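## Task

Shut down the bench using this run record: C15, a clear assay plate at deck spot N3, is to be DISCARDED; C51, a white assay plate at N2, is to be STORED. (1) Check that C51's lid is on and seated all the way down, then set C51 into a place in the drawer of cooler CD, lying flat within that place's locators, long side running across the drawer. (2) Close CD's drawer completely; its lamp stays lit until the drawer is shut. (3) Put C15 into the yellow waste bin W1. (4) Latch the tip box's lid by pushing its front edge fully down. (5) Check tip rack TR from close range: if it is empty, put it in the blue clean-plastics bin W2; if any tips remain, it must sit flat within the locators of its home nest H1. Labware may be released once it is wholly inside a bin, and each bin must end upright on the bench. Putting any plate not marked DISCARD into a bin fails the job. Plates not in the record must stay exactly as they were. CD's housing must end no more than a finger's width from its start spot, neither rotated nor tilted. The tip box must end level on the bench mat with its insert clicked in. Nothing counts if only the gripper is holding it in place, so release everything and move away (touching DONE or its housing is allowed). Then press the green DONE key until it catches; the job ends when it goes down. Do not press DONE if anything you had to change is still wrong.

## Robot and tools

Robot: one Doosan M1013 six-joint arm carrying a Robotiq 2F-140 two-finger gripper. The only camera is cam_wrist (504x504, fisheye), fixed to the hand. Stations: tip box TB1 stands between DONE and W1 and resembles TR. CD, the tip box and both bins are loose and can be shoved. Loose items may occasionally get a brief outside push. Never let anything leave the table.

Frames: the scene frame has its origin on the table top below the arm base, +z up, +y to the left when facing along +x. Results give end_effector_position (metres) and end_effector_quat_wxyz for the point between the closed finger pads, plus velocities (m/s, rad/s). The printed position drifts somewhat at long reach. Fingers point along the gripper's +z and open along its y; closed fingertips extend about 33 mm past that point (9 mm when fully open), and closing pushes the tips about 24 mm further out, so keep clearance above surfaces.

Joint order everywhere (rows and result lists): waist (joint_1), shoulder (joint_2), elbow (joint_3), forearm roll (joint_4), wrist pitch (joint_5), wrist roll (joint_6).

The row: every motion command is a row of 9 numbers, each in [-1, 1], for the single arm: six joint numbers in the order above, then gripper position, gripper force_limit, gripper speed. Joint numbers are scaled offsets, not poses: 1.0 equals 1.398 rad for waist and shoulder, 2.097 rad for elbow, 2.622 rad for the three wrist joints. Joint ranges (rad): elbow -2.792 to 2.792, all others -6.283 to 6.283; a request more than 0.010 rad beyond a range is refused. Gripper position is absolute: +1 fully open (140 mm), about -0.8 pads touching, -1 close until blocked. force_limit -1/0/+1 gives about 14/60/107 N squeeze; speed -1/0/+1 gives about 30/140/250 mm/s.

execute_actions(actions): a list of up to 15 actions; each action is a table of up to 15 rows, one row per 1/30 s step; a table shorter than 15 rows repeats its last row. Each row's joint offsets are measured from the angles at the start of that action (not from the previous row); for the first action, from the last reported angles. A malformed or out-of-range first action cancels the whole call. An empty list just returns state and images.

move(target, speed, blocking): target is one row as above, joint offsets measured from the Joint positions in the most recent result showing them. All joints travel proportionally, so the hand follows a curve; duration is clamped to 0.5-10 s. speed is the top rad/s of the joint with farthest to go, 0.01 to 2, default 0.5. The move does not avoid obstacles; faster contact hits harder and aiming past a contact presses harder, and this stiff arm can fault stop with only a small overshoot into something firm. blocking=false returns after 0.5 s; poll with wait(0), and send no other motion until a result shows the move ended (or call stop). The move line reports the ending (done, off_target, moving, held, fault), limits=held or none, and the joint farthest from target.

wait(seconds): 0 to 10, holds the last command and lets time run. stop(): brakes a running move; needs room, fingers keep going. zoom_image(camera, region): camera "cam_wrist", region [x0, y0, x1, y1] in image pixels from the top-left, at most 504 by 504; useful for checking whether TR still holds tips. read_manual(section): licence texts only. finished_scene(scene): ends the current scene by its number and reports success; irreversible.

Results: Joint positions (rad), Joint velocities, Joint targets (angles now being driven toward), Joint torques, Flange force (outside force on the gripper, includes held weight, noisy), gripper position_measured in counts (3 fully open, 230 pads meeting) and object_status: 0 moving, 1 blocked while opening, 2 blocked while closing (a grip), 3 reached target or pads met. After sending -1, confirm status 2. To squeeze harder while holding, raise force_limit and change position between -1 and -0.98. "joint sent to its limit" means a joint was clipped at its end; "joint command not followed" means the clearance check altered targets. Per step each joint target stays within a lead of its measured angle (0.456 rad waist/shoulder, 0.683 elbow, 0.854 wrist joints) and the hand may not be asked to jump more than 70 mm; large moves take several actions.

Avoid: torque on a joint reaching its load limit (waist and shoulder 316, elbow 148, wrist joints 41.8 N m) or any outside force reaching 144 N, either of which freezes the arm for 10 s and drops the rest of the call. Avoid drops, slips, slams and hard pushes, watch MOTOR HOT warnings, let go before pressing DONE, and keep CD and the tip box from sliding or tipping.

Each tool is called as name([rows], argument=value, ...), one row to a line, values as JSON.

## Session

execute_actions(actions=[])

Scene clock: 0.00 s.
end_effector_position=(+0.3306, +0.1226, +0.1294) position_measured=3 object_status=3 end_effector_quat_wxyz=(+0.056, +0.545, +0.836, -0.020) end_effector_velocity=(+0.000, +0.000, +0.000) end_effector_angular_velocity=(+0.000, +0.000, +0.000)
Joint names: [waist, shoulder, elbow, forearm roll, wrist pitch, wrist roll]
Joint positions: [ 0.343 -0.048  2.461 -0.178  0.706  0.084]
Joint velocities: [ 0.     0.001 -0.001  0.     0.    -0.   ]
Joint torques (N m, as the joint torque sensors report them, + toward a larger angle): no reading
Flange force (N, the push that the arm receives, along the gripper's own x y z axes): no reading
Joint targets: [0.343 -0.048 2.461 -0.178 0.706 0.084]
camera_calibration (this result's frames):
cam_wrist: T_world_to_cam=[[0.978627, 0.203346, 0.030665, -0.350862], [0.162202, -0.854923, 0.492745, 0.00643162], [0.126414, -0.47724, -0.869633, 0.309177], [0, 0, 0, 1]] pos_world=[0.303236, 0.224396, 0.27646]

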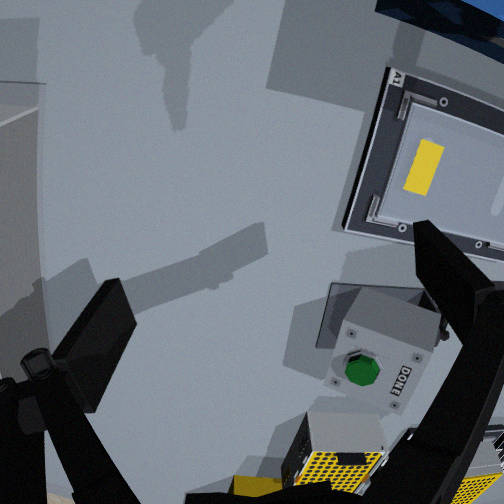

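move(target=[0,-0.12,-0.07,0,0.1,0,1,0,0], speed=0.6)

move(target=[-0.2454,0.1543,-0.436,0.0679,0.1647,0.575,1,0,0], speed=1)

Scene clock: 7.80 s.
end_effector_position=(+0.3573, +0.1216, +0.2537) position_measured=3 object_status=3 end_effector_quat_wxyz=(+0.083, +0.560, +0.824, -0.007) end_effector_velocity=(+0.001, +0.001, +0.001) end_effector_angular_velocity=(+0.001, -0.001, +0.000)
Joint names: [waist, shoulder, elbow, forearm roll, wrist pitch, wrist roll]
Joint positions: [ 0.343 -0.216  2.314 -0.178  0.968  0.084]
Joint velocities: [ 0.     0.    -0.003  0.     0.002 -0.   ]
Joint torques (N m, as the joint torque sensors report them, + toward a larger angle): [  2.6  -19.29 -35.36   3.47  -0.46   0.6 ]
Flange force (N, the push that the arm receives, along the gripper's own x y z axes): [-7.3 11.0 6.9]
Joint targets: [0.343 -0.216 2.314 -0.178 0.968 0.084]
move: done; limits=none; farthest joint: the waist, 0.000 radians from its target (0.000 radians at the start)
camera_calibration (this result's frames):
cam_wrist: T_world_to_cam=[[0.981456, 0.168605, 0.0911929, -0.392739], [0.0999539, -0.85609, 0.507069, -0.0411895], [0.163564, -0.48855, -0.857068, 0.398336], [0, 0, 0, 1]] pos_world=[0.32442, 0.225563, 0.398102]

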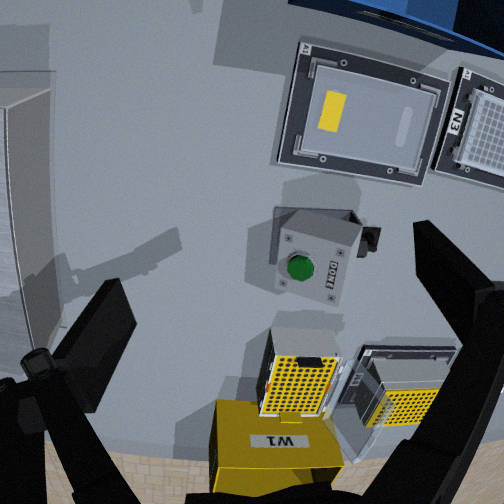

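Scene clock: 9.90 s.
end_effector_position=(+0.6608, +0.0485, +0.6596) position_measured=3 object_status=3 end_effector_quat_wxyz=(-0.005, +0.985, +0.001, +0.171) end_effector_velocity=(+0.000, +0.000, -0.000) end_effector_angular_velocity=(+0.002, +0.001, -0.001)
Joint names: [waist, shoulder, elbow, forearm roll, wrist pitch, wrist roll]
Joint positions: [ 0.    -0.     1.4    0.     1.399  1.591]
Joint velocities: [-0.001  0.001 -0.     0.001  0.     0.001]
Joint torques (N m, as the joint torque sensors report them, + toward a larger angle): [  2.44 -45.19 -40.79   4.57  -1.18   0.57]
Flange force (N, the push that the arm receives, along the gripper's own x y z axes): [8.3 4.7 -0.8]
Joint targets: [0.000 -0.000 1.400 0.000 1.399 1.592]
move: done; limits=none; farthest joint: the waist, 0.001 radians from its target (0.344 radians at the start)
camera_calibration (this result's frames):
cam_wrist: T_world_to_cam=[[-0.187459, -0.977388, -0.0978401, 0.237343], [-0.98082, 0.180835, 0.0727409, 0.610376], [-0.0534031, 0.109599, -0.99254, 0.864513], [0, 0, 0, 1]] pos_world=[0.689328, 0.026849, 0.836886]

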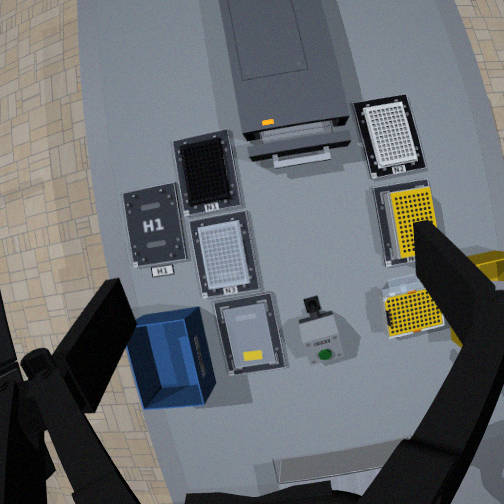

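move(target=[0.1767,0.123,0.3639,0,-0.2258,0.0946,0.5,-0.6,0], speed=0.8)

Scene clock: 20.37 s.
end_effector_position=(+0.4818, +0.1688, +0.1492) position_measured=66 object_status=3 end_effector_quat_wxyz=(-0.001, +1.000, +0.000, +0.000) end_effector_velocity=(-0.000, -0.000, -0.000) end_effector_angular_velocity=(-0.001, +0.001, -0.000)
Joint names: [waist, shoulder, elbow, forearm roll, wrist pitch, wrist roll]
Joint positions: [0.247 0.172 2.163 0.    0.808 1.839]
Joint velocities: [-0.     0.     0.001 -0.001 -0.     0.   ]
Joint torques (N m, as the joint torque sensors report them, + toward a larger angle): [  2.69 -51.   -29.67   3.36  -0.65   0.61]
Flange force (N, the push that the arm receives, along the gripper's own x y z axes): [7.0 4.5 2.6]
Joint targets: [0.247 0.172 2.163 0.000 0.808 1.839]
move: done; limits=none; farthest joint: the wrist pitch, 0.001 radians from its target (0.592 radians at the start)
camera_calibration (this result's frames):
cam_wrist: T_world_to_cam=[[-0.208747, -0.977733, -0.0214937, 0.270386], [-0.899318, 0.183277, 0.397034, 0.362097], [-0.384254, 0.102209, -0.917552, 0.4847], [0, 0, 0, 1]] pos_world=[0.568331, 0.14846, 0.306784]

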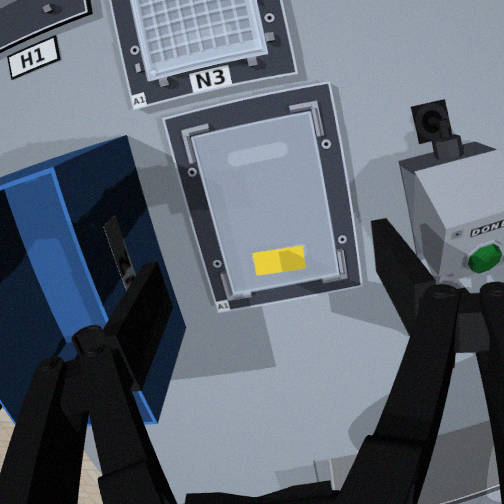

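move(target=[0,0.1145,0.03,0,-0.0854,-0.015,0.5,-0.6,0], speed=0.2)

Scene clock: 25.40 s.
end_effector_position=(+0.4827, +0.1691, +0.0449) position_measured=66 object_status=3 end_effector_quat_wxyz=(-0.001, +1.000, +0.020, +0.001) end_effector_velocity=(+0.000, +0.000, +0.000) end_effector_angular_velocity=(+0.000, -0.001, +0.001)
Joint names: [waist, shoulder, elbow, forearm roll, wrist pitch, wrist roll]
Joint positions: [0.247 0.332 2.226 0.    0.584 1.8  ]
Joint velocities: [ 0.    -0.    -0.     0.    -0.001 -0.001]
Joint torques (N m, as the joint torque sensors report them, + toward a larger angle): [  2.72 -59.57 -22.62   2.59  -0.18   0.63]
Flange force (N, the push that the arm receives, along the gripper's own x y z axes): [5.4 5.3 4.1]
Joint targets: [0.247 0.332 2.226 0.000 0.584 1.800]
move: done; limits=none; farthest joint: the waist, 0.000 radians from its target (0.000 radians at the start)
camera_calibration (this result's frames):
cam_wrist: T_world_to_cam=[[-0.170203, -0.985167, -0.0218201, 0.251356], [-0.906196, 0.147784, 0.396193, 0.413642], [-0.387092, 0.0872064, -0.917908, 0.393183], [0, 0, 0, 1]] pos_world=[0.569821, 0.152209, 0.202508]

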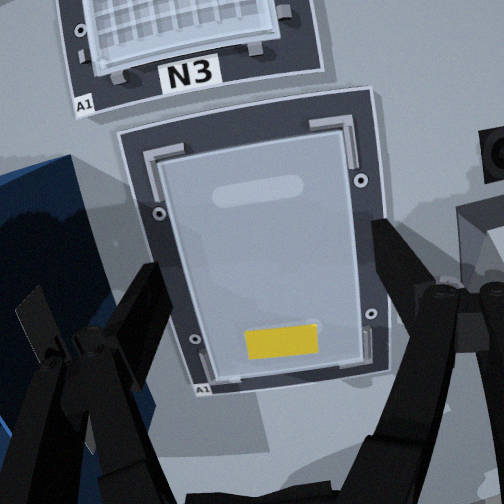

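move(target=[-0.002,0.0025,0.0004,0,-0.0016,-0.001,0.5,-0.6,0], speed=0.03)

move(target=[0,0,0,0,0,0,-1,-0.6,-0.8])

Scene clock: 30.27 s.
end_effector_position=(+0.4831, +0.1678, +0.0429) position_measured=66 object_status=3 end_effector_quat_wxyz=(-0.001, +1.000, +0.020, +0.001) end_effector_velocity=(+0.001, +0.000, +0.000) end_effector_angular_velocity=(+0.000, -0.001, -0.000)
Joint names: [waist, shoulder, elbow, forearm roll, wrist pitch, wrist roll]
Joint positions: [0.245 0.335 2.227 0.    0.58  1.798]
Joint velocities: [-0.     0.    -0.001  0.    -0.    -0.   ]
Joint torques (N m, as the joint torque sensors report them, + toward a larger angle): [  2.52 -60.25 -22.31   2.49  -0.52   0.57]
Flange force (N, the push that the arm receives, along the gripper's own x y z axes): [6.1 4.3 3.9]
Joint targets: [0.245 0.335 2.227 0.000 0.580 1.798]
move: done; limits=none; farthest joint: the waist, 0.000 radians from its target (0.003 radians at the start)
camera_calibration (this result's frames):
cam_wrist: T_world_to_cam=[[-0.170371, -0.98514, -0.0217575, 0.250136], [-0.906119, 0.147953, 0.396306, 0.414982], [-0.387198, 0.0872341, -0.917861, 0.391656], [0, 0, 0, 1]] pos_world=[0.570288, 0.150855, 0.200468]

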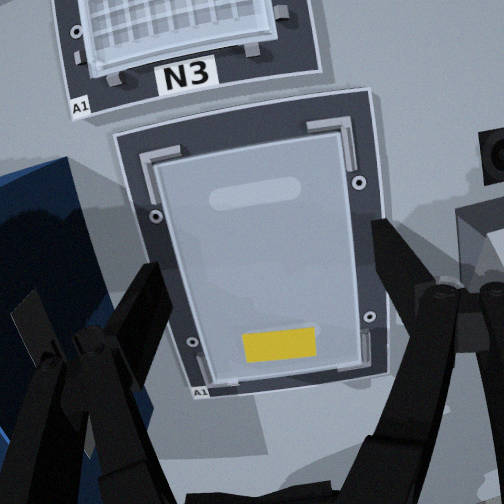

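Scene clock: 30.90 s.
end_effector_position=(+0.4831, +0.1678, +0.0428) position_measured=102 object_status=2 end_effector_quat_wxyz=(-0.001, +1.000, +0.020, +0.001) end_effector_velocity=(-0.002, -0.001, -0.001) end_effector_angular_velocity=(-0.001, +0.003, -0.001)
Joint names: [waist, shoulder, elbow, forearm roll, wrist pitch, wrist roll]
Joint positions: [0.245 0.335 2.227 0.    0.58  1.798]
Joint velocities: [-0.     0.001  0.002 -0.    -0.     0.   ]
Joint torques (N m, as the joint torque sensors report them, + toward a larger angle): [  2.65 -45.82 -17.49   2.18  -2.19   0.13]
Flange force (N, the push that the arm receives, along the gripper's own x y z axes): [1.0 5.5 -24.9]
Joint targets: [0.245 0.335 2.227 0.000 0.580 1.798]
move: done; limits=none; farthest joint: the waist, 0.000 radians from its target (0.000 radians at the start)
camera_calibration (this result's frames):
cam_wrist: T_world_to_cam=[[-0.170371, -0.98514, -0.0217578, 0.250134], [-0.906119, 0.147953, 0.396306, 0.414985], [-0.387197, 0.0872343, -0.917861, 0.391653], [0, 0, 0, 1]] pos_world=[0.570288, 0.150853, 0.200464]

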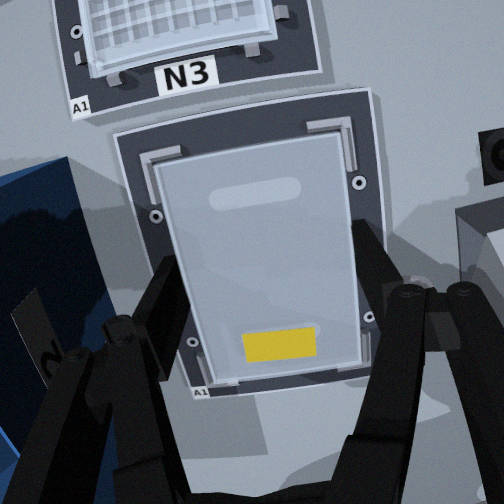

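Lift to .149 (reference view), then to N2 at the same height.

move(target=[0,-0.1167,-0.031,0,0.087,0,-1,-0.6,-0.8], speed=0.25)

move(target=[-0.3827,0.3267,-0.3345,0,0.0933,-0.189,-1,-0.6,-0.8], speed=0.6)

Scene clock: 36.70 s.
end_effector_position=(+0.4831, +0.1677, +0.1495) position_measured=102 object_status=2 end_effector_quat_wxyz=(-0.001, +1.000, +0.020, +0.001) end_effector_velocity=(+0.001, +0.001, +0.000) end_effector_angular_velocity=(+0.001, -0.001, -0.000)
Joint names: [waist, shoulder, elbow, forearm roll, wrist pitch, wrist roll]
Joint positions: [0.245 0.172 2.162 0.    0.808 1.798]
Joint velocities: [ 0.     0.    -0.001  0.001  0.     0.   ]
Joint torques (N m, as the joint torque sensors report them, + toward a larger angle): [  2.78 -51.85 -29.52   3.48  -0.51   0.55]
Flange force (N, the push that the arm receives, along the gripper's own x y z axes): [8.5 4.3 4.4]
Joint targets: [0.245 0.172 2.162 0.000 0.808 1.798]
move: done; limits=none; farthest joint: the waist, 0.000 radians from its target (0.000 radians at the start)
camera_calibration (this result's frames):
cam_wrist: T_world_to_cam=[[-0.170304, -0.98515, -0.0218371, 0.252293], [-0.906148, 0.147863, 0.396272, 0.372701], [-0.387159, 0.0872744, -0.917873, 0.489537], [0, 0, 0, 1]] pos_world=[0.570217, 0.150713, 0.307151]

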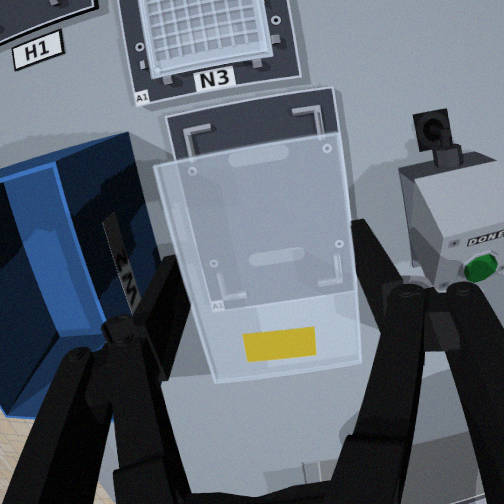

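Scene clock: 38.37 s.
end_effector_position=(+0.8290, -0.1923, +0.1493) position_measured=102 object_status=2 end_effector_quat_wxyz=(-0.001, +1.000, +0.000, +0.001) end_effector_velocity=(+0.000, -0.000, -0.001) end_effector_angular_velocity=(+0.000, +0.000, -0.000)
Joint names: [waist, shoulder, elbow, forearm roll, wrist pitch, wrist roll]
Joint positions: [-0.29   0.629  1.46   0.     1.052  1.302]
Joint velocities: [-0.001  0.001 -0.001  0.    -0.001 -0.   ]
Joint torques (N m, as the joint torque sensors report them, + toward a larger angle): [  4.07 -98.24 -35.52   3.96  -0.33   0.57]
Flange force (N, the push that the arm receives, along the gripper's own x y z axes): [2.7 5.6 0.5]
Joint targets: [-0.290 0.629 1.460 0.000 1.052 1.302]
move: done; limits=none; farthest joint: the waist, 0.000 radians from its target (0.535 radians at the start)
camera_calibration (this result's frames):
cam_wrist: T_world_to_cam=[[-0.209073, -0.977654, -0.0219237, -0.0098053], [-0.89971, 0.183523, 0.396033, 0.741049], [-0.38316, 0.102525, -0.917975, 0.654347], [0, 0, 0, 1]] pos_world=[0.915398, -0.212672, 0.306979]

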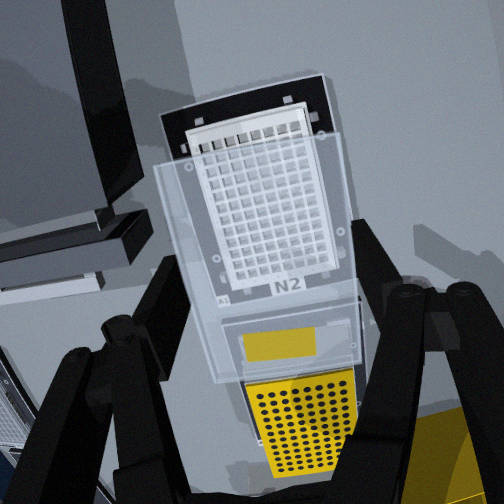

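move(target=[0.0011,0.0559,0.0136,0,-0.0406,-0.026,-1,-0.6,-0.8], speed=0.12)

zoom_image(camera="cam_wrist", region=[110,80,390,400])

Scene clock: 46.73 s.
end_effector_position=(+0.8349, -0.1924, +0.0693) position_measured=102 object_status=2 end_effector_quat_wxyz=(-0.001, +0.999, +0.035, +0.001) end_effector_velocity=(+0.001, -0.000, +0.001) end_effector_angular_velocity=(+0.001, -0.003, -0.001)
Joint names: [waist, shoulder, elbow, forearm roll, wrist pitch, wrist roll]
Joint positions: [-0.289  0.707  1.489  0.     0.946  1.234]
Joint velocities: [-0.    -0.001 -0.001  0.002 -0.001 -0.001]
Joint torques (N m, as the joint torque sensors report them, + toward a larger angle): [   2.54 -102.93  -33.81    3.75   -0.5     0.62]
Flange force (N, the push that the arm receives, along the gripper's own x y z axes): [1.3 3.8 -0.3]
Joint targets: [-0.289 0.707 1.489 0.000 0.946 1.234]
move: done; limits=none; farthest joint: the waist, 0.000 radians from its target (0.002 radians at the start)
camera_calibration (this result's frames):
cam_wrist: T_world_to_cam=[[-0.140557, -0.989832, -0.0218425, -0.0699817], [-0.91027, 0.120519, 0.396086, 0.77477], [-0.389426, 0.0755552, -0.917954, 0.583182], [0, 0, 0, 1]] pos_world=[0.92252, -0.206707, 0.22693]

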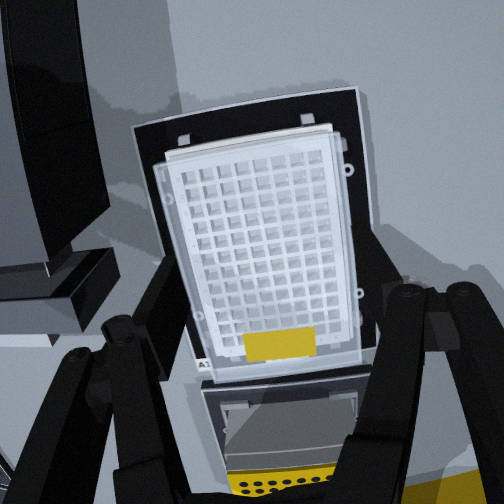

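Region (110, 80, 390, 400) of cam_wrist's 504x504 image, scaled by 1.575, with more detail than that image has; it fills the left 441 columns of this view, and the rest is white.

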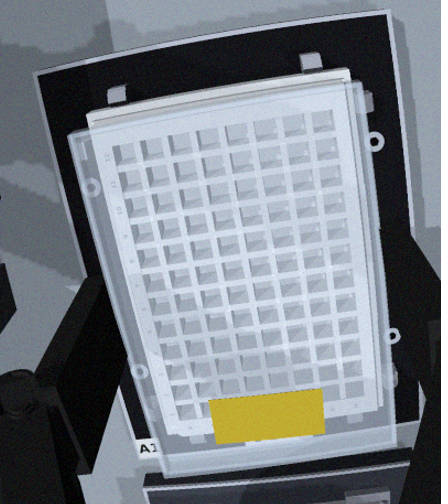

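move(target=[0,0.0086,0.0016,0,-0.0059,0,-1,-0.6,-0.8], speed=0.02)

move(target=[0,0.002,0.0005,0,-0.0015,0,-1,-0.6,-0.8], speed=0.01)

zoom_image(camera="cam_wrist", region=[110,80,390,400])

Scene clock: 53.97 s.
end_effector_position=(+0.8355, -0.1925, +0.0575) position_measured=102 object_status=2 end_effector_quat_wxyz=(-0.001, +0.999, +0.035, +0.001) end_effector_velocity=(+0.000, +0.001, -0.000) end_effector_angular_velocity=(-0.001, -0.000, +0.001)
Joint names: [waist, shoulder, elbow, forearm roll, wrist pitch, wrist roll]
Joint positions: [-0.289  0.719  1.492  0.     0.93   1.234]
Joint velocities: [ 0.001  0.     0.    -0.001 -0.001  0.   ]
Joint torques (N m, as the joint torque sensors report them, + toward a larger angle): [   4.04 -102.93  -32.99    3.75   -0.51    0.54]
Flange force (N, the push that the arm receives, along the gripper's own x y z axes): [1.5 5.4 0.4]
Joint targets: [-0.289 0.719 1.492 0.000 0.930 1.234]
move: done; limits=none; farthest joint: the waist, 0.000 radians from its target (0.000 radians at the start)
camera_calibration (this result's frames):
cam_wrist: T_world_to_cam=[[-0.140516, -0.989838, -0.0218272, -0.0703276], [-0.910311, 0.120494, 0.396, 0.780005], [-0.389345, 0.0755137, -0.917991, 0.572554], [0, 0, 0, 1]] pos_world=[0.923086, -0.206835, 0.215182]

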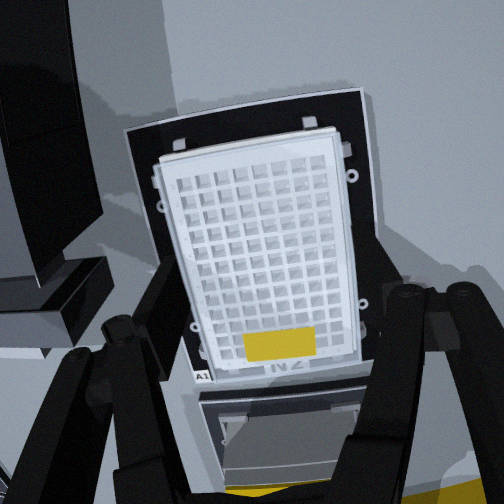

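Scene clock: 54.67 s.
end_effector_position=(+0.8355, -0.1925, +0.0547) position_measured=102 object_status=2 end_effector_quat_wxyz=(-0.001, +0.999, +0.035, +0.001) end_effector_velocity=(-0.000, +0.000, -0.001) end_effector_angular_velocity=(+0.001, +0.001, +0.000)
Joint names: [waist, shoulder, elbow, forearm roll, wrist pitch, wrist roll]
Joint positions: [-0.289  0.722  1.493  0.     0.926  1.234]
Joint velocities: [-0.     0.001  0.     0.001 -0.001 -0.   ]
Joint torques (N m, as the joint torque sensors report them, + toward a larger angle): [   3.23 -105.77  -32.82    3.61   -0.52    0.7 ]
Flange force (N, the push that the arm receives, along the gripper's own x y z axes): [5.3 6.1 2.9]
Joint targets: [-0.289 0.722 1.493 0.000 0.926 1.234]
move: done; limits=none; farthest joint: the waist, 0.000 radians from its target (0.000 radians at the start)
camera_calibration (this result's frames):
cam_wrist: T_world_to_cam=[[-0.140515, -0.989838, -0.0218153, -0.0703921], [-0.910344, 0.120504, 0.395919, 0.78121], [-0.389267, 0.0754919, -0.918026, 0.569894], [0, 0, 0, 1]] pos_world=[0.92312, -0.206838, 0.212346]

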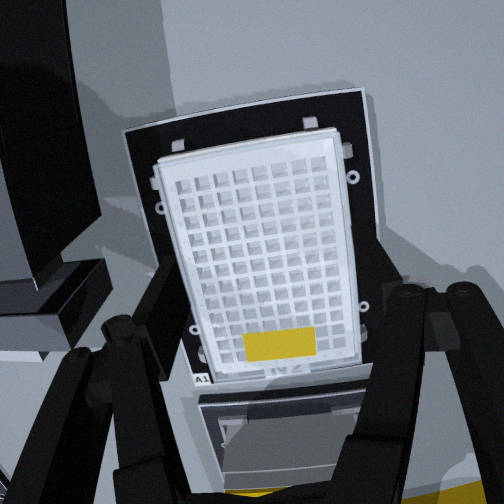

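Region (110, 80, 390, 400) of cam_wrist's 504x504 image, scaled by 1.575, with more detail than that image has; it fills the left 441 columns of this view, and the rest is white.

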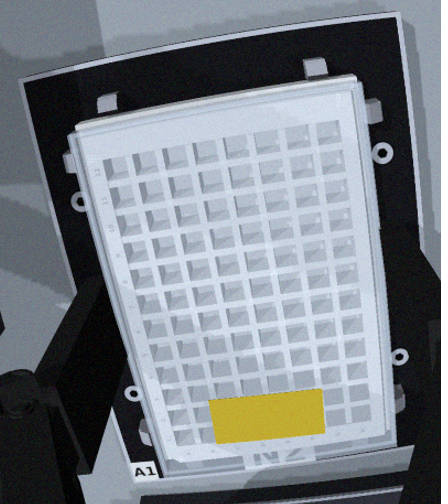

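move(target=[0,0.0014,0.0004,0,-0.001,0,-1,-0.6,-0.8], speed=0.01)

move(target=[0,0.001,0.0003,0,-0.0008,0,-1,-0.6,-0.8], speed=0.01)

Scene clock: 61.50 s.
end_effector_position=(+0.8355, -0.1925, +0.0527) position_measured=102 object_status=2 end_effector_quat_wxyz=(-0.001, +0.999, +0.035, +0.001) end_effector_velocity=(+0.000, +0.000, +0.000) end_effector_angular_velocity=(+0.000, -0.000, -0.000)
Joint names: [waist, shoulder, elbow, forearm roll, wrist pitch, wrist roll]
Joint positions: [-0.289  0.724  1.494  0.     0.924  1.234]
Joint velocities: [ 0.    -0.    -0.     0.001  0.001 -0.   ]
Joint torques (N m, as the joint torque sensors report them, + toward a larger angle): [   2.33 -101.43  -31.21    3.89   -0.69    0.68]
Flange force (N, the push that the arm receives, along the gripper's own x y z axes): [4.1 4.9 -2.0]
Joint targets: [-0.289 0.724 1.494 0.000 0.924 1.234]
move: done; limits=none; farthest joint: the waist, 0.000 radians from its target (0.000 radians at the start)
camera_calibration (this result's frames):
cam_wrist: T_world_to_cam=[[-0.140518, -0.989837, -0.0218311, -0.0704191], [-0.910294, 0.120492, 0.396038, 0.781886], [-0.389382, 0.0755232, -0.917975, 0.568133], [0, 0, 0, 1]] pos_world=[0.923072, -0.206821, 0.210338]

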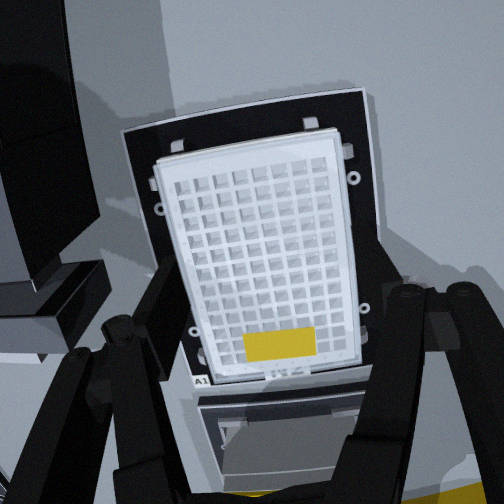

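Scene clock: 62.20 s.
end_effector_position=(+0.8355, -0.1925, +0.0513) position_measured=102 object_status=2 end_effector_quat_wxyz=(-0.001, +0.999, +0.035, +0.001) end_effector_velocity=(+0.002, -0.001, +0.002) end_effector_angular_velocity=(-0.000, -0.004, -0.001)
Joint names: [waist, shoulder, elbow, forearm roll, wrist pitch, wrist roll]
Joint positions: [-0.289  0.725  1.495  0.     0.922  1.234]
Joint velocities: [-0.    -0.001 -0.002  0.001 -0.     0.   ]
Joint torques (N m, as the joint torque sensors report them, + toward a larger angle): [  2.64 -76.25 -20.86   2.85  -2.25   0.06]
Flange force (N, the push that the arm receives, along the gripper's own x y z axes): [-0.8 2.7 -33.0]
Joint targets: [-0.289 0.725 1.495 0.000 0.922 1.234]
move: done; limits=none; farthest joint: the waist, 0.000 radians from its target (0.000 radians at the start)
camera_calibration (this result's frames):
cam_wrist: T_world_to_cam=[[-0.140513, -0.989839, -0.0218102, -0.070454], [-0.910357, 0.120507, 0.39589, 0.782537], [-0.389239, 0.0754827, -0.918039, 0.566707], [0, 0, 0, 1]] pos_world=[0.923072, -0.206816, 0.208924]

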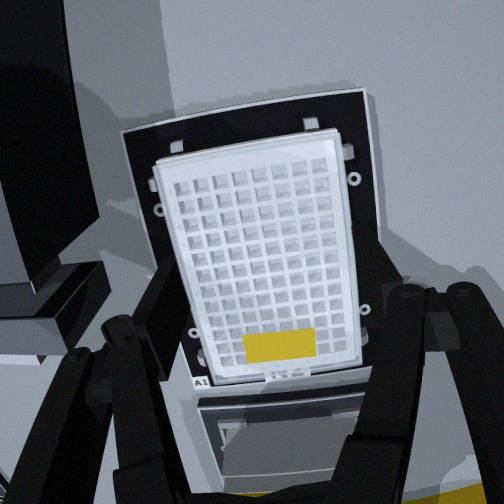

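move(target=[0,0,0,0,0,0,0.5,-0.6,-0.5])

move(target=[0,-0.08,-0.037,0,0.0722,0,0.5,-0.6,-0.5], speed=0.25)

move(target=[0.1595,-0.0775,0.1215,0,-0.0558,-0.4878,0.0,-0.6,0], speed=0.8)

Scene clock: 72.30 s.
end_effector_position=(+0.8355, -0.1925, +0.0512) position_measured=66 object_status=3 end_effector_quat_wxyz=(-0.001, +0.999, +0.035, +0.001) end_effector_velocity=(-0.000, -0.001, +0.000) end_effector_angular_velocity=(-0.000, +0.000, -0.001)
Joint names: [waist, shoulder, elbow, forearm roll, wrist pitch, wrist roll]
Joint positions: [-0.289  0.725  1.495  0.     0.922  1.234]
Joint velocities: [-0.001 -0.     0.    -0.     0.     0.001]
Joint torques (N m, as the joint torque sensors report them, + toward a larger angle): [   3.14 -103.7   -32.36    3.68   -0.4     0.45]
Flange force (N, the push that the arm receives, along the gripper's own x y z axes): [3.6 5.5 1.0]
Joint targets: [-0.289 0.725 1.495 0.000 0.922 1.234]
move: done; limits=none; farthest joint: the waist, 0.000 radians from its target (0.000 radians at the start)
camera_calibration (this result's frames):
cam_wrist: T_world_to_cam=[[-0.140513, -0.989839, -0.021814, -0.0704534], [-0.910345, 0.120503, 0.395919, 0.782529], [-0.389267, 0.07549, -0.918026, 0.566704], [0, 0, 0, 1]] pos_world=[0.92307, -0.206815, 0.208894]

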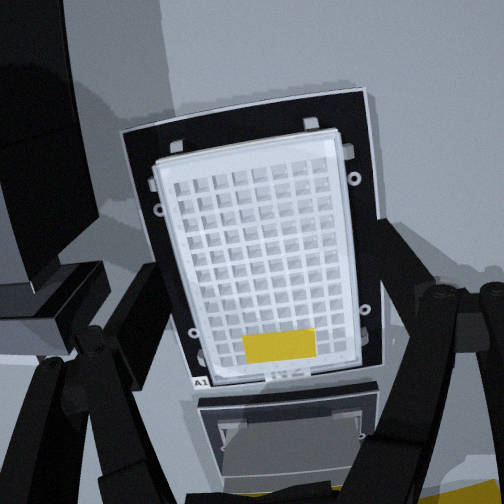

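Scene clock: 73.47 s.
end_effector_position=(+0.8366, -0.1931, +0.1841) position_measured=66 object_status=3 end_effector_quat_wxyz=(-0.001, +0.999, +0.035, +0.001) end_effector_velocity=(+0.001, -0.001, +0.002) end_effector_angular_velocity=(+0.001, -0.003, -0.002)
Joint names: [waist, shoulder, elbow, forearm roll, wrist pitch, wrist roll]
Joint positions: [-0.289  0.613  1.417  0.     1.111  1.234]
Joint velocities: [-0.001 -0.002 -0.001  0.002  0.     0.   ]
Joint torques (N m, as the joint torque sensors report them, + toward a larger angle): [   2.99 -100.92  -37.3     4.08   -0.39    0.57]
Flange force (N, the push that the arm receives, along the gripper's own x y z axes): [4.6 5.8 1.6]
Joint targets: [-0.289 0.613 1.417 0.000 1.111 1.234]
move: done; limits=none; farthest joint: the waist, 0.000 radians from its target (0.000 radians at the start)
camera_calibration (this result's frames):
cam_wrist: T_world_to_cam=[[-0.140454, -0.989846, -0.0218352, -0.0679997], [-0.9104, 0.12045, 0.395808, 0.731076], [-0.389159, 0.0754715, -0.918074, 0.689026], [0, 0, 0, 1]] pos_world=[0.924161, -0.207369, 0.341726]

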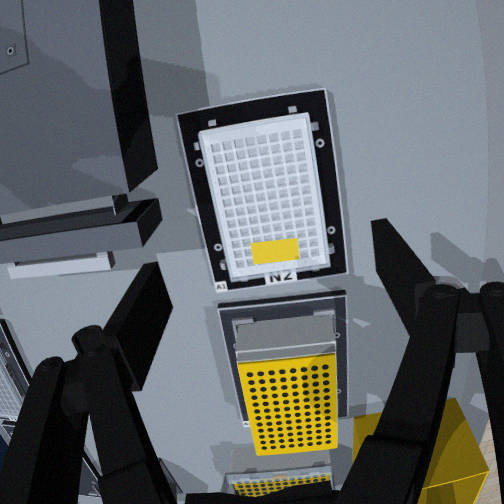

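Scene clock: 75.60 s.
end_effector_position=(+0.7602, +0.0011, +0.1494) position_measured=129 object_status=3 end_effector_quat_wxyz=(-0.000, +0.707, +0.707, +0.001) end_effector_velocity=(-0.001, +0.000, -0.001) end_effector_angular_velocity=(-0.000, +0.003, +0.002)
Joint names: [waist, shoulder, elbow, forearm roll, wrist pitch, wrist roll]
Joint positions: [-0.066  0.505  1.672  0.     0.965 -0.045]
Joint velocities: [ 0.001  0.     0.    -0.001  0.002 -0.001]
Joint torques (N m, as the joint torque sensors report them, + toward a larger angle): [  2.94 -86.7  -33.72   3.88  -0.45   0.53]
Flange force (N, the push that the arm receives, along the gripper's own x y z axes): [-4.3 4.8 1.8]
Joint targets: [-0.066 0.505 1.672 0.000 0.965 -0.045]
move: done; limits=none; farthest joint: the waist, 0.000 radians from its target (0.223 radians at the start)
camera_calibration (this result's frames):
cam_wrist: T_world_to_cam=[[0.977838, -0.208523, -0.0187117, -0.738716], [-0.184352, -0.899947, 0.395108, 0.101131], [-0.0992287, -0.382902, -0.918444, 0.39301], [0, 0, 0, 1]] pos_world=[0.779986, 0.0874576, 0.307178]

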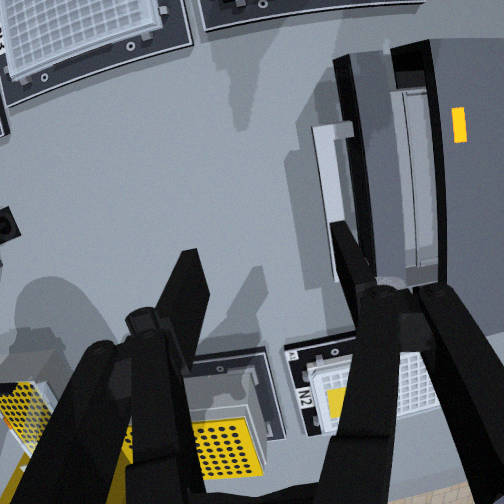

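move(target=[0.0043,0,0,0,0,0.6014,0.85,0,0], speed=1)

move(target=[0,0.0873,0.001,0,-0.0473,0,0.85,0,0], speed=0.15)

move(target=[0,0.0209,-0.0259,0,0.0096,0,0.85,0,0], speed=0.05)

Scene clock: 89.03 s.
end_effector_position=(+0.7601, +0.0057, +0.1495) position_measured=22 object_status=3 end_effector_quat_wxyz=(-0.001, +1.000, +0.000, +0.001) end_effector_velocity=(-0.000, -0.000, +0.001) end_effector_angular_velocity=(+0.000, -0.001, -0.002)
Joint names: [waist, shoulder, elbow, forearm roll, wrist pitch, wrist roll]
Joint positions: [-0.06   0.505  1.672  0.     0.965  1.532]
Joint velocities: [-0.001 -0.001  0.     0.001  0.001  0.001]
Joint torques (N m, as the joint torque sensors report them, + toward a larger angle): [  2.13 -87.29 -33.75   3.83  -0.44   0.29]
Flange force (N, the push that the arm receives, along the gripper's own x y z axes): [5.6 3.0 1.7]
Joint targets: [-0.060 0.505 1.672 0.000 0.965 1.532]
move: done; limits=none; farthest joint: the waist, 0.000 radians from its target (0.006 radians at the start)
camera_calibration (this result's frames):
cam_wrist: T_world_to_cam=[[-0.208224, -0.977835, -0.0219433, 0.168708], [-0.899815, 0.18272, 0.396166, 0.642778], [-0.383375, 0.102236, -0.917917, 0.607924], [0, 0, 0, 1]] pos_world=[0.846572, -0.014632, 0.307079]

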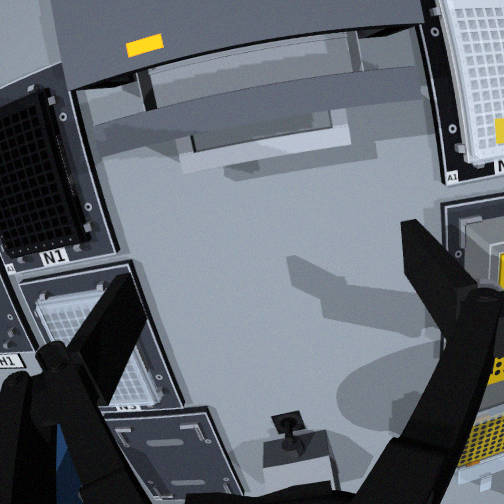

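Scene clock: 90.23 s.
end_effector_position=(+0.7811, +0.0051, +0.0545) position_measured=22 object_status=3 end_effector_quat_wxyz=(-0.001, +1.000, +0.000, +0.001) end_effector_velocity=(+0.000, -0.000, -0.001) end_effector_angular_velocity=(-0.001, +0.001, +0.001)
Joint names: [waist, shoulder, elbow, forearm roll, wrist pitch, wrist roll]
Joint positions: [-0.06   0.627  1.674  0.     0.841  1.532]
Joint velocities: [ 0.     0.001 -0.    -0.001  0.     0.   ]
Joint torques (N m, as the joint torque sensors report them, + toward a larger angle): [  3.26 -94.76 -30.19   3.38  -0.37   0.52]
Flange force (N, the push that the arm receives, along the gripper's own x y z axes): [5.9 4.7 2.4]
Joint targets: [-0.060 0.627 1.674 0.000 0.841 1.532]
move: done; limits=none; farthest joint: the waist, 0.000 radians from its target (0.000 radians at the start)
camera_calibration (this result's frames):
cam_wrist: T_world_to_cam=[[-0.20827, -0.977826, -0.0218912, 0.170397], [-0.899749, 0.182768, 0.396293, 0.699256], [-0.383505, 0.102233, -0.917863, 0.528976], [0, 0, 0, 1]] pos_world=[0.867508, -0.0152613, 0.212147]

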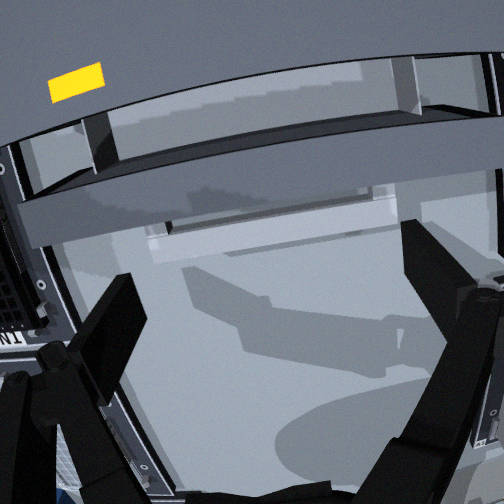

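Scene clock: 91.60 s.
end_effector_position=(+0.8047, +0.0042, +0.0543) position_measured=22 object_status=3 end_effector_quat_wxyz=(-0.001, +1.000, +0.000, +0.001) end_effector_velocity=(+0.000, +0.000, -0.000) end_effector_angular_velocity=(-0.000, +0.000, +0.001)
Joint names: [waist, shoulder, elbow, forearm roll, wrist pitch, wrist roll]
Joint positions: [-0.06   0.656  1.62   0.     0.866  1.532]
Joint velocities: [ 0.  0. -0. -0.  0. -0.]
Joint torques (N m, as the joint torque sensors report them, + toward a larger angle): [  3.22 -98.32 -30.81   3.52  -0.38   0.57]
Flange force (N, the push that the arm receives, along the gripper's own x y z axes): [6.6 4.6 2.9]
Joint targets: [-0.060 0.656 1.620 0.000 0.866 1.532]
move: done; limits=none; farthest joint: the waist, 0.000 radians from its target (0.000 radians at the start)
camera_calibration (this result's frames):
cam_wrist: T_world_to_cam=[[-0.208265, -0.977828, -0.0218852, 0.174442], [-0.899722, 0.182758, 0.396357, 0.72079], [-0.383569, 0.102238, -0.917835, 0.537977], [0, 0, 0, 1]] pos_world=[0.891193, -0.0161581, 0.211901]

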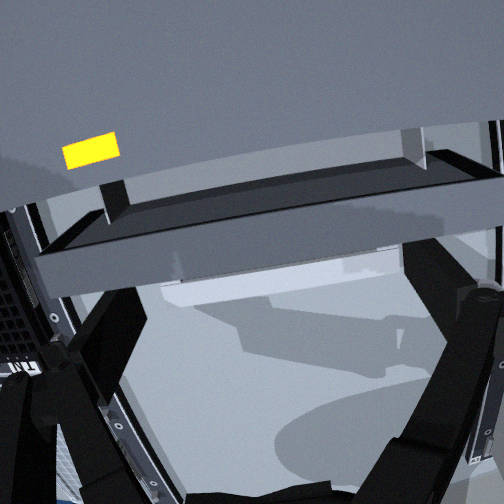

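move(target=[-0.004,0,0,0,0,-0.0021,0.85,-0.8,0], speed=0.03)

move(target=[0,0,0,0,0,0,-1,-0.8,-0.9])

Scene clock: 95.93 s.
end_effector_position=(+0.8048, -0.0003, +0.0543) position_measured=22 object_status=3 end_effector_quat_wxyz=(-0.001, +1.000, +0.000, +0.001) end_effector_velocity=(-0.000, -0.000, -0.001) end_effector_angular_velocity=(+0.002, +0.002, -0.002)
Joint names: [waist, shoulder, elbow, forearm roll, wrist pitch, wrist roll]
Joint positions: [-0.065  0.656  1.62   0.     0.866  1.526]
Joint velocities: [-0.001  0.001 -0.001  0.003  0.002 -0.   ]
Joint torques (N m, as the joint torque sensors report them, + toward a larger angle): [  4.17 -97.98 -31.41   3.53  -0.42   0.41]
Flange force (N, the push that the arm receives, along the gripper's own x y z axes): [5.0 5.5 2.4]
Joint targets: [-0.065 0.656 1.620 0.000 0.866 1.526]
move: done; limits=none; farthest joint: the waist, 0.000 radians from its target (0.006 radians at the start)
camera_calibration (this result's frames):
cam_wrist: T_world_to_cam=[[-0.208348, -0.97781, -0.0218859, 0.170143], [-0.899708, 0.182835, 0.396356, 0.721631], [-0.383559, 0.102271, -0.917836, 0.538431], [0, 0, 0, 1]] pos_world=[0.891226, -0.0206374, 0.211892]

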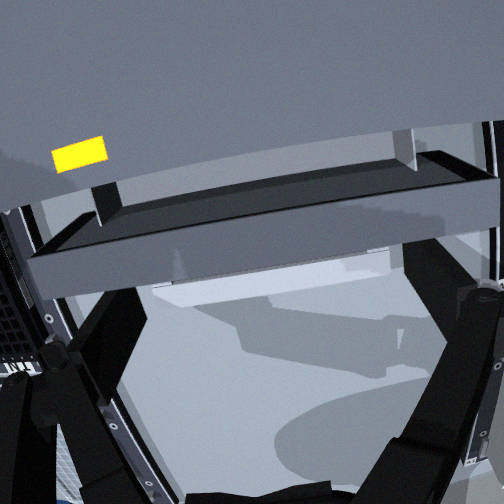

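Scene clock: 96.70 s.
end_effector_position=(+0.8048, -0.0005, +0.0543) position_measured=59 object_status=0 end_effector_quat_wxyz=(-0.001, +1.000, +0.000, +0.001) end_effector_velocity=(+0.001, +0.001, +0.001) end_effector_angular_velocity=(+0.002, -0.002, -0.002)
Joint names: [waist, shoulder, elbow, forearm roll, wrist pitch, wrist roll]
Joint positions: [-0.065  0.656  1.62  -0.     0.866  1.526]
Joint velocities: [ 0.001 -0.    -0.001  0.003 -0.001  0.   ]
Joint torques (N m, as the joint torque sensors report them, + toward a larger angle): [ 36.39 -76.96 -20.85  14.31  -0.45  -0.05]
Flange force (N, the push that the arm receives, along the gripper's own x y z axes): [1.7 45.2 -23.7]
Joint targets: [-0.065 0.656 1.620 0.000 0.866 1.526]
move: done; limits=none; farthest joint: the waist, 0.000 radians from its target (0.000 radians at the start)
camera_calibration (this result's frames):
cam_wrist: T_world_to_cam=[[-0.208209, -0.977846, -0.0215942, 0.169823], [-0.899735, 0.182825, 0.396298, 0.721696], [-0.383571, 0.101942, -0.917868, 0.538471], [0, 0, 0, 1]] pos_world=[0.891235, -0.020776, 0.211905]

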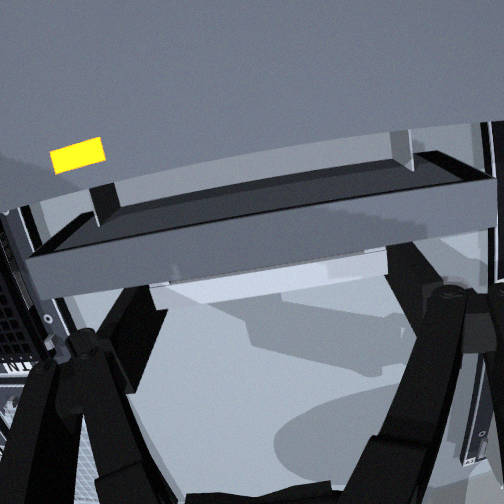

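move(target=[-0.0018,0,0,0,0,-0.001,-1,-0.8,-0.9], speed=0.02)

Scene clock: 99.77 s.
end_effector_position=(+0.8048, -0.0023, +0.0543) position_measured=59 object_status=2 end_effector_quat_wxyz=(-0.001, +1.000, +0.000, +0.001) end_effector_velocity=(-0.000, -0.001, -0.000) end_effector_angular_velocity=(-0.002, +0.001, +0.002)
Joint names: [waist, shoulder, elbow, forearm roll, wrist pitch, wrist roll]
Joint positions: [-0.068  0.656  1.62   0.     0.866  1.524]
Joint velocities: [-0.     0.    -0.001 -0.002  0.001 -0.   ]
Joint torques (N m, as the joint torque sensors report them, + toward a larger angle): [-12.38 -82.2  -23.54  -1.21  -0.98   0.91]
Flange force (N, the push that the arm receives, along the gripper's own x y z axes): [5.3 -14.5 -17.8]
Joint targets: [-0.068 0.656 1.620 -0.000 0.866 1.524]
move: done; limits=none; farthest joint: the waist, 0.000 radians from its target (0.002 radians at the start)
camera_calibration (this result's frames):
cam_wrist: T_world_to_cam=[[-0.208327, -0.977813, -0.021941, 0.168134], [-0.89971, 0.182793, 0.396368, 0.722002], [-0.383563, 0.102315, -0.917829, 0.538635], [0, 0, 0, 1]] pos_world=[0.89122, -0.0226841, 0.211885]

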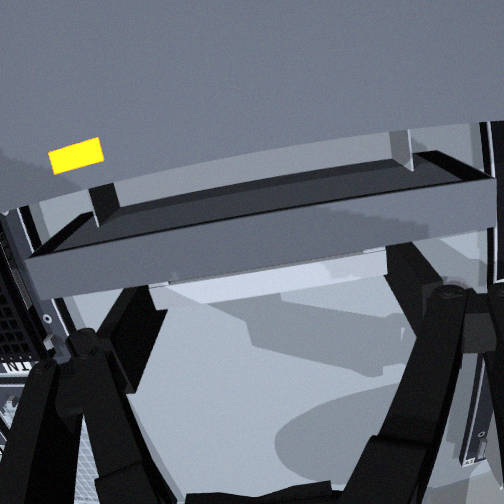

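move(target=[-0.0005,-0.0209,0.0259,0,-0.0096,-0.0002,-1,-0.8,-0.9], speed=0.04)

move(target=[-0.0018,-0.0341,0.0422,0,-0.0156,-0.001,-1,-0.8,-0.9], speed=0.05)

Scene clock: 108.03 s.
end_effector_position=(+0.7811, -0.0018, +0.0545) position_measured=60 object_status=2 end_effector_quat_wxyz=(-0.001, +1.000, +0.000, +0.001) end_effector_velocity=(-0.000, +0.001, -0.000) end_effector_angular_velocity=(+0.002, -0.000, -0.001)
Joint names: [waist, shoulder, elbow, forearm roll, wrist pitch, wrist roll]
Joint positions: [-0.069  0.627  1.674  0.     0.841  1.523]
Joint velocities: [ 0.    -0.001  0.002  0.002 -0.001 -0.   ]
Joint torques (N m, as the joint torque sensors report them, + toward a larger angle): [-11.46 -89.07 -27.15  -1.13   0.22   0.78]
Flange force (N, the push that the arm receives, along the gripper's own x y z axes): [6.2 -13.8 -3.8]
Joint targets: [-0.069 0.627 1.674 0.000 0.841 1.523]
move: done; limits=none; farthest joint: the waist, 0.000 radians from its target (0.001 radians at the start)
camera_calibration (this result's frames):
cam_wrist: T_world_to_cam=[[-0.208502, -0.977776, -0.0219376, 0.163871], [-0.899702, 0.182962, 0.396308, 0.700522], [-0.383487, 0.102368, -0.917855, 0.529661], [0, 0, 0, 1]] pos_world=[0.867548, -0.02216, 0.212124]

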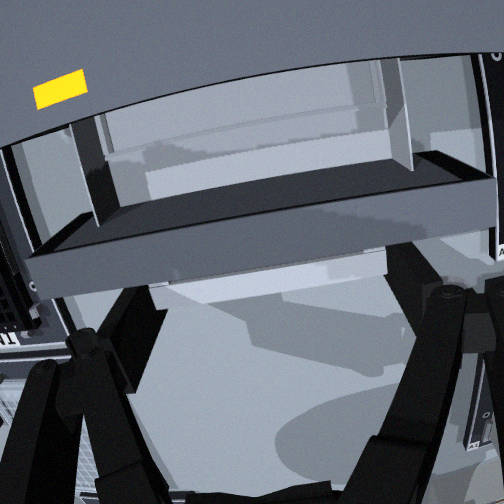

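Scene clock: 110.10 s.
end_effector_position=(+0.7413, -0.0018, +0.0545) position_measured=60 object_status=2 end_effector_quat_wxyz=(-0.001, +1.000, +0.000, +0.001) end_effector_velocity=(+0.000, -0.000, +0.001) end_effector_angular_velocity=(-0.001, -0.003, +0.000)
Joint names: [waist, shoulder, elbow, forearm roll, wrist pitch, wrist roll]
Joint positions: [-0.071  0.579  1.762  0.     0.8    1.521]
Joint velocities: [-0.    -0.002  0.001 -0.001 -0.002  0.   ]
Joint torques (N m, as the joint torque sensors report them, + toward a larger angle): [-23.51 -89.92 -28.92  -4.81   0.09   1.3 ]
Flange force (N, the push that the arm receives, along the gripper's own x y z axes): [7.3 -30.0 2.9]
Joint targets: [-0.071 0.579 1.762 0.000 0.800 1.521]
move: done; limits=none; farthest joint: the waist, 0.000 radians from its target (0.003 radians at the start)
camera_calibration (this result's frames):
cam_wrist: T_world_to_cam=[[-0.208453, -0.977786, -0.0219701, 0.155531], [-0.899744, 0.182913, 0.396237, 0.664731], [-0.383416, 0.102364, -0.917885, 0.514369], [0, 0, 0, 1]] pos_world=[0.827726, -0.022165, 0.212157]

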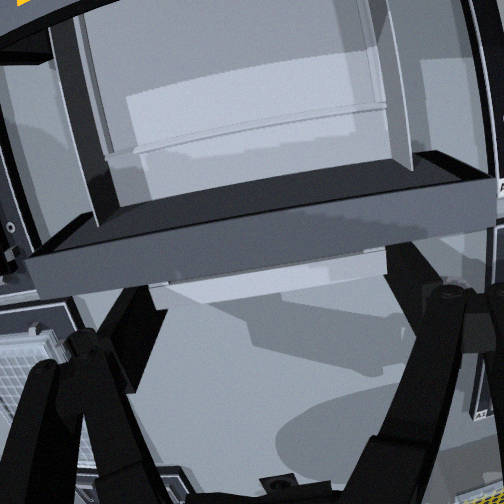

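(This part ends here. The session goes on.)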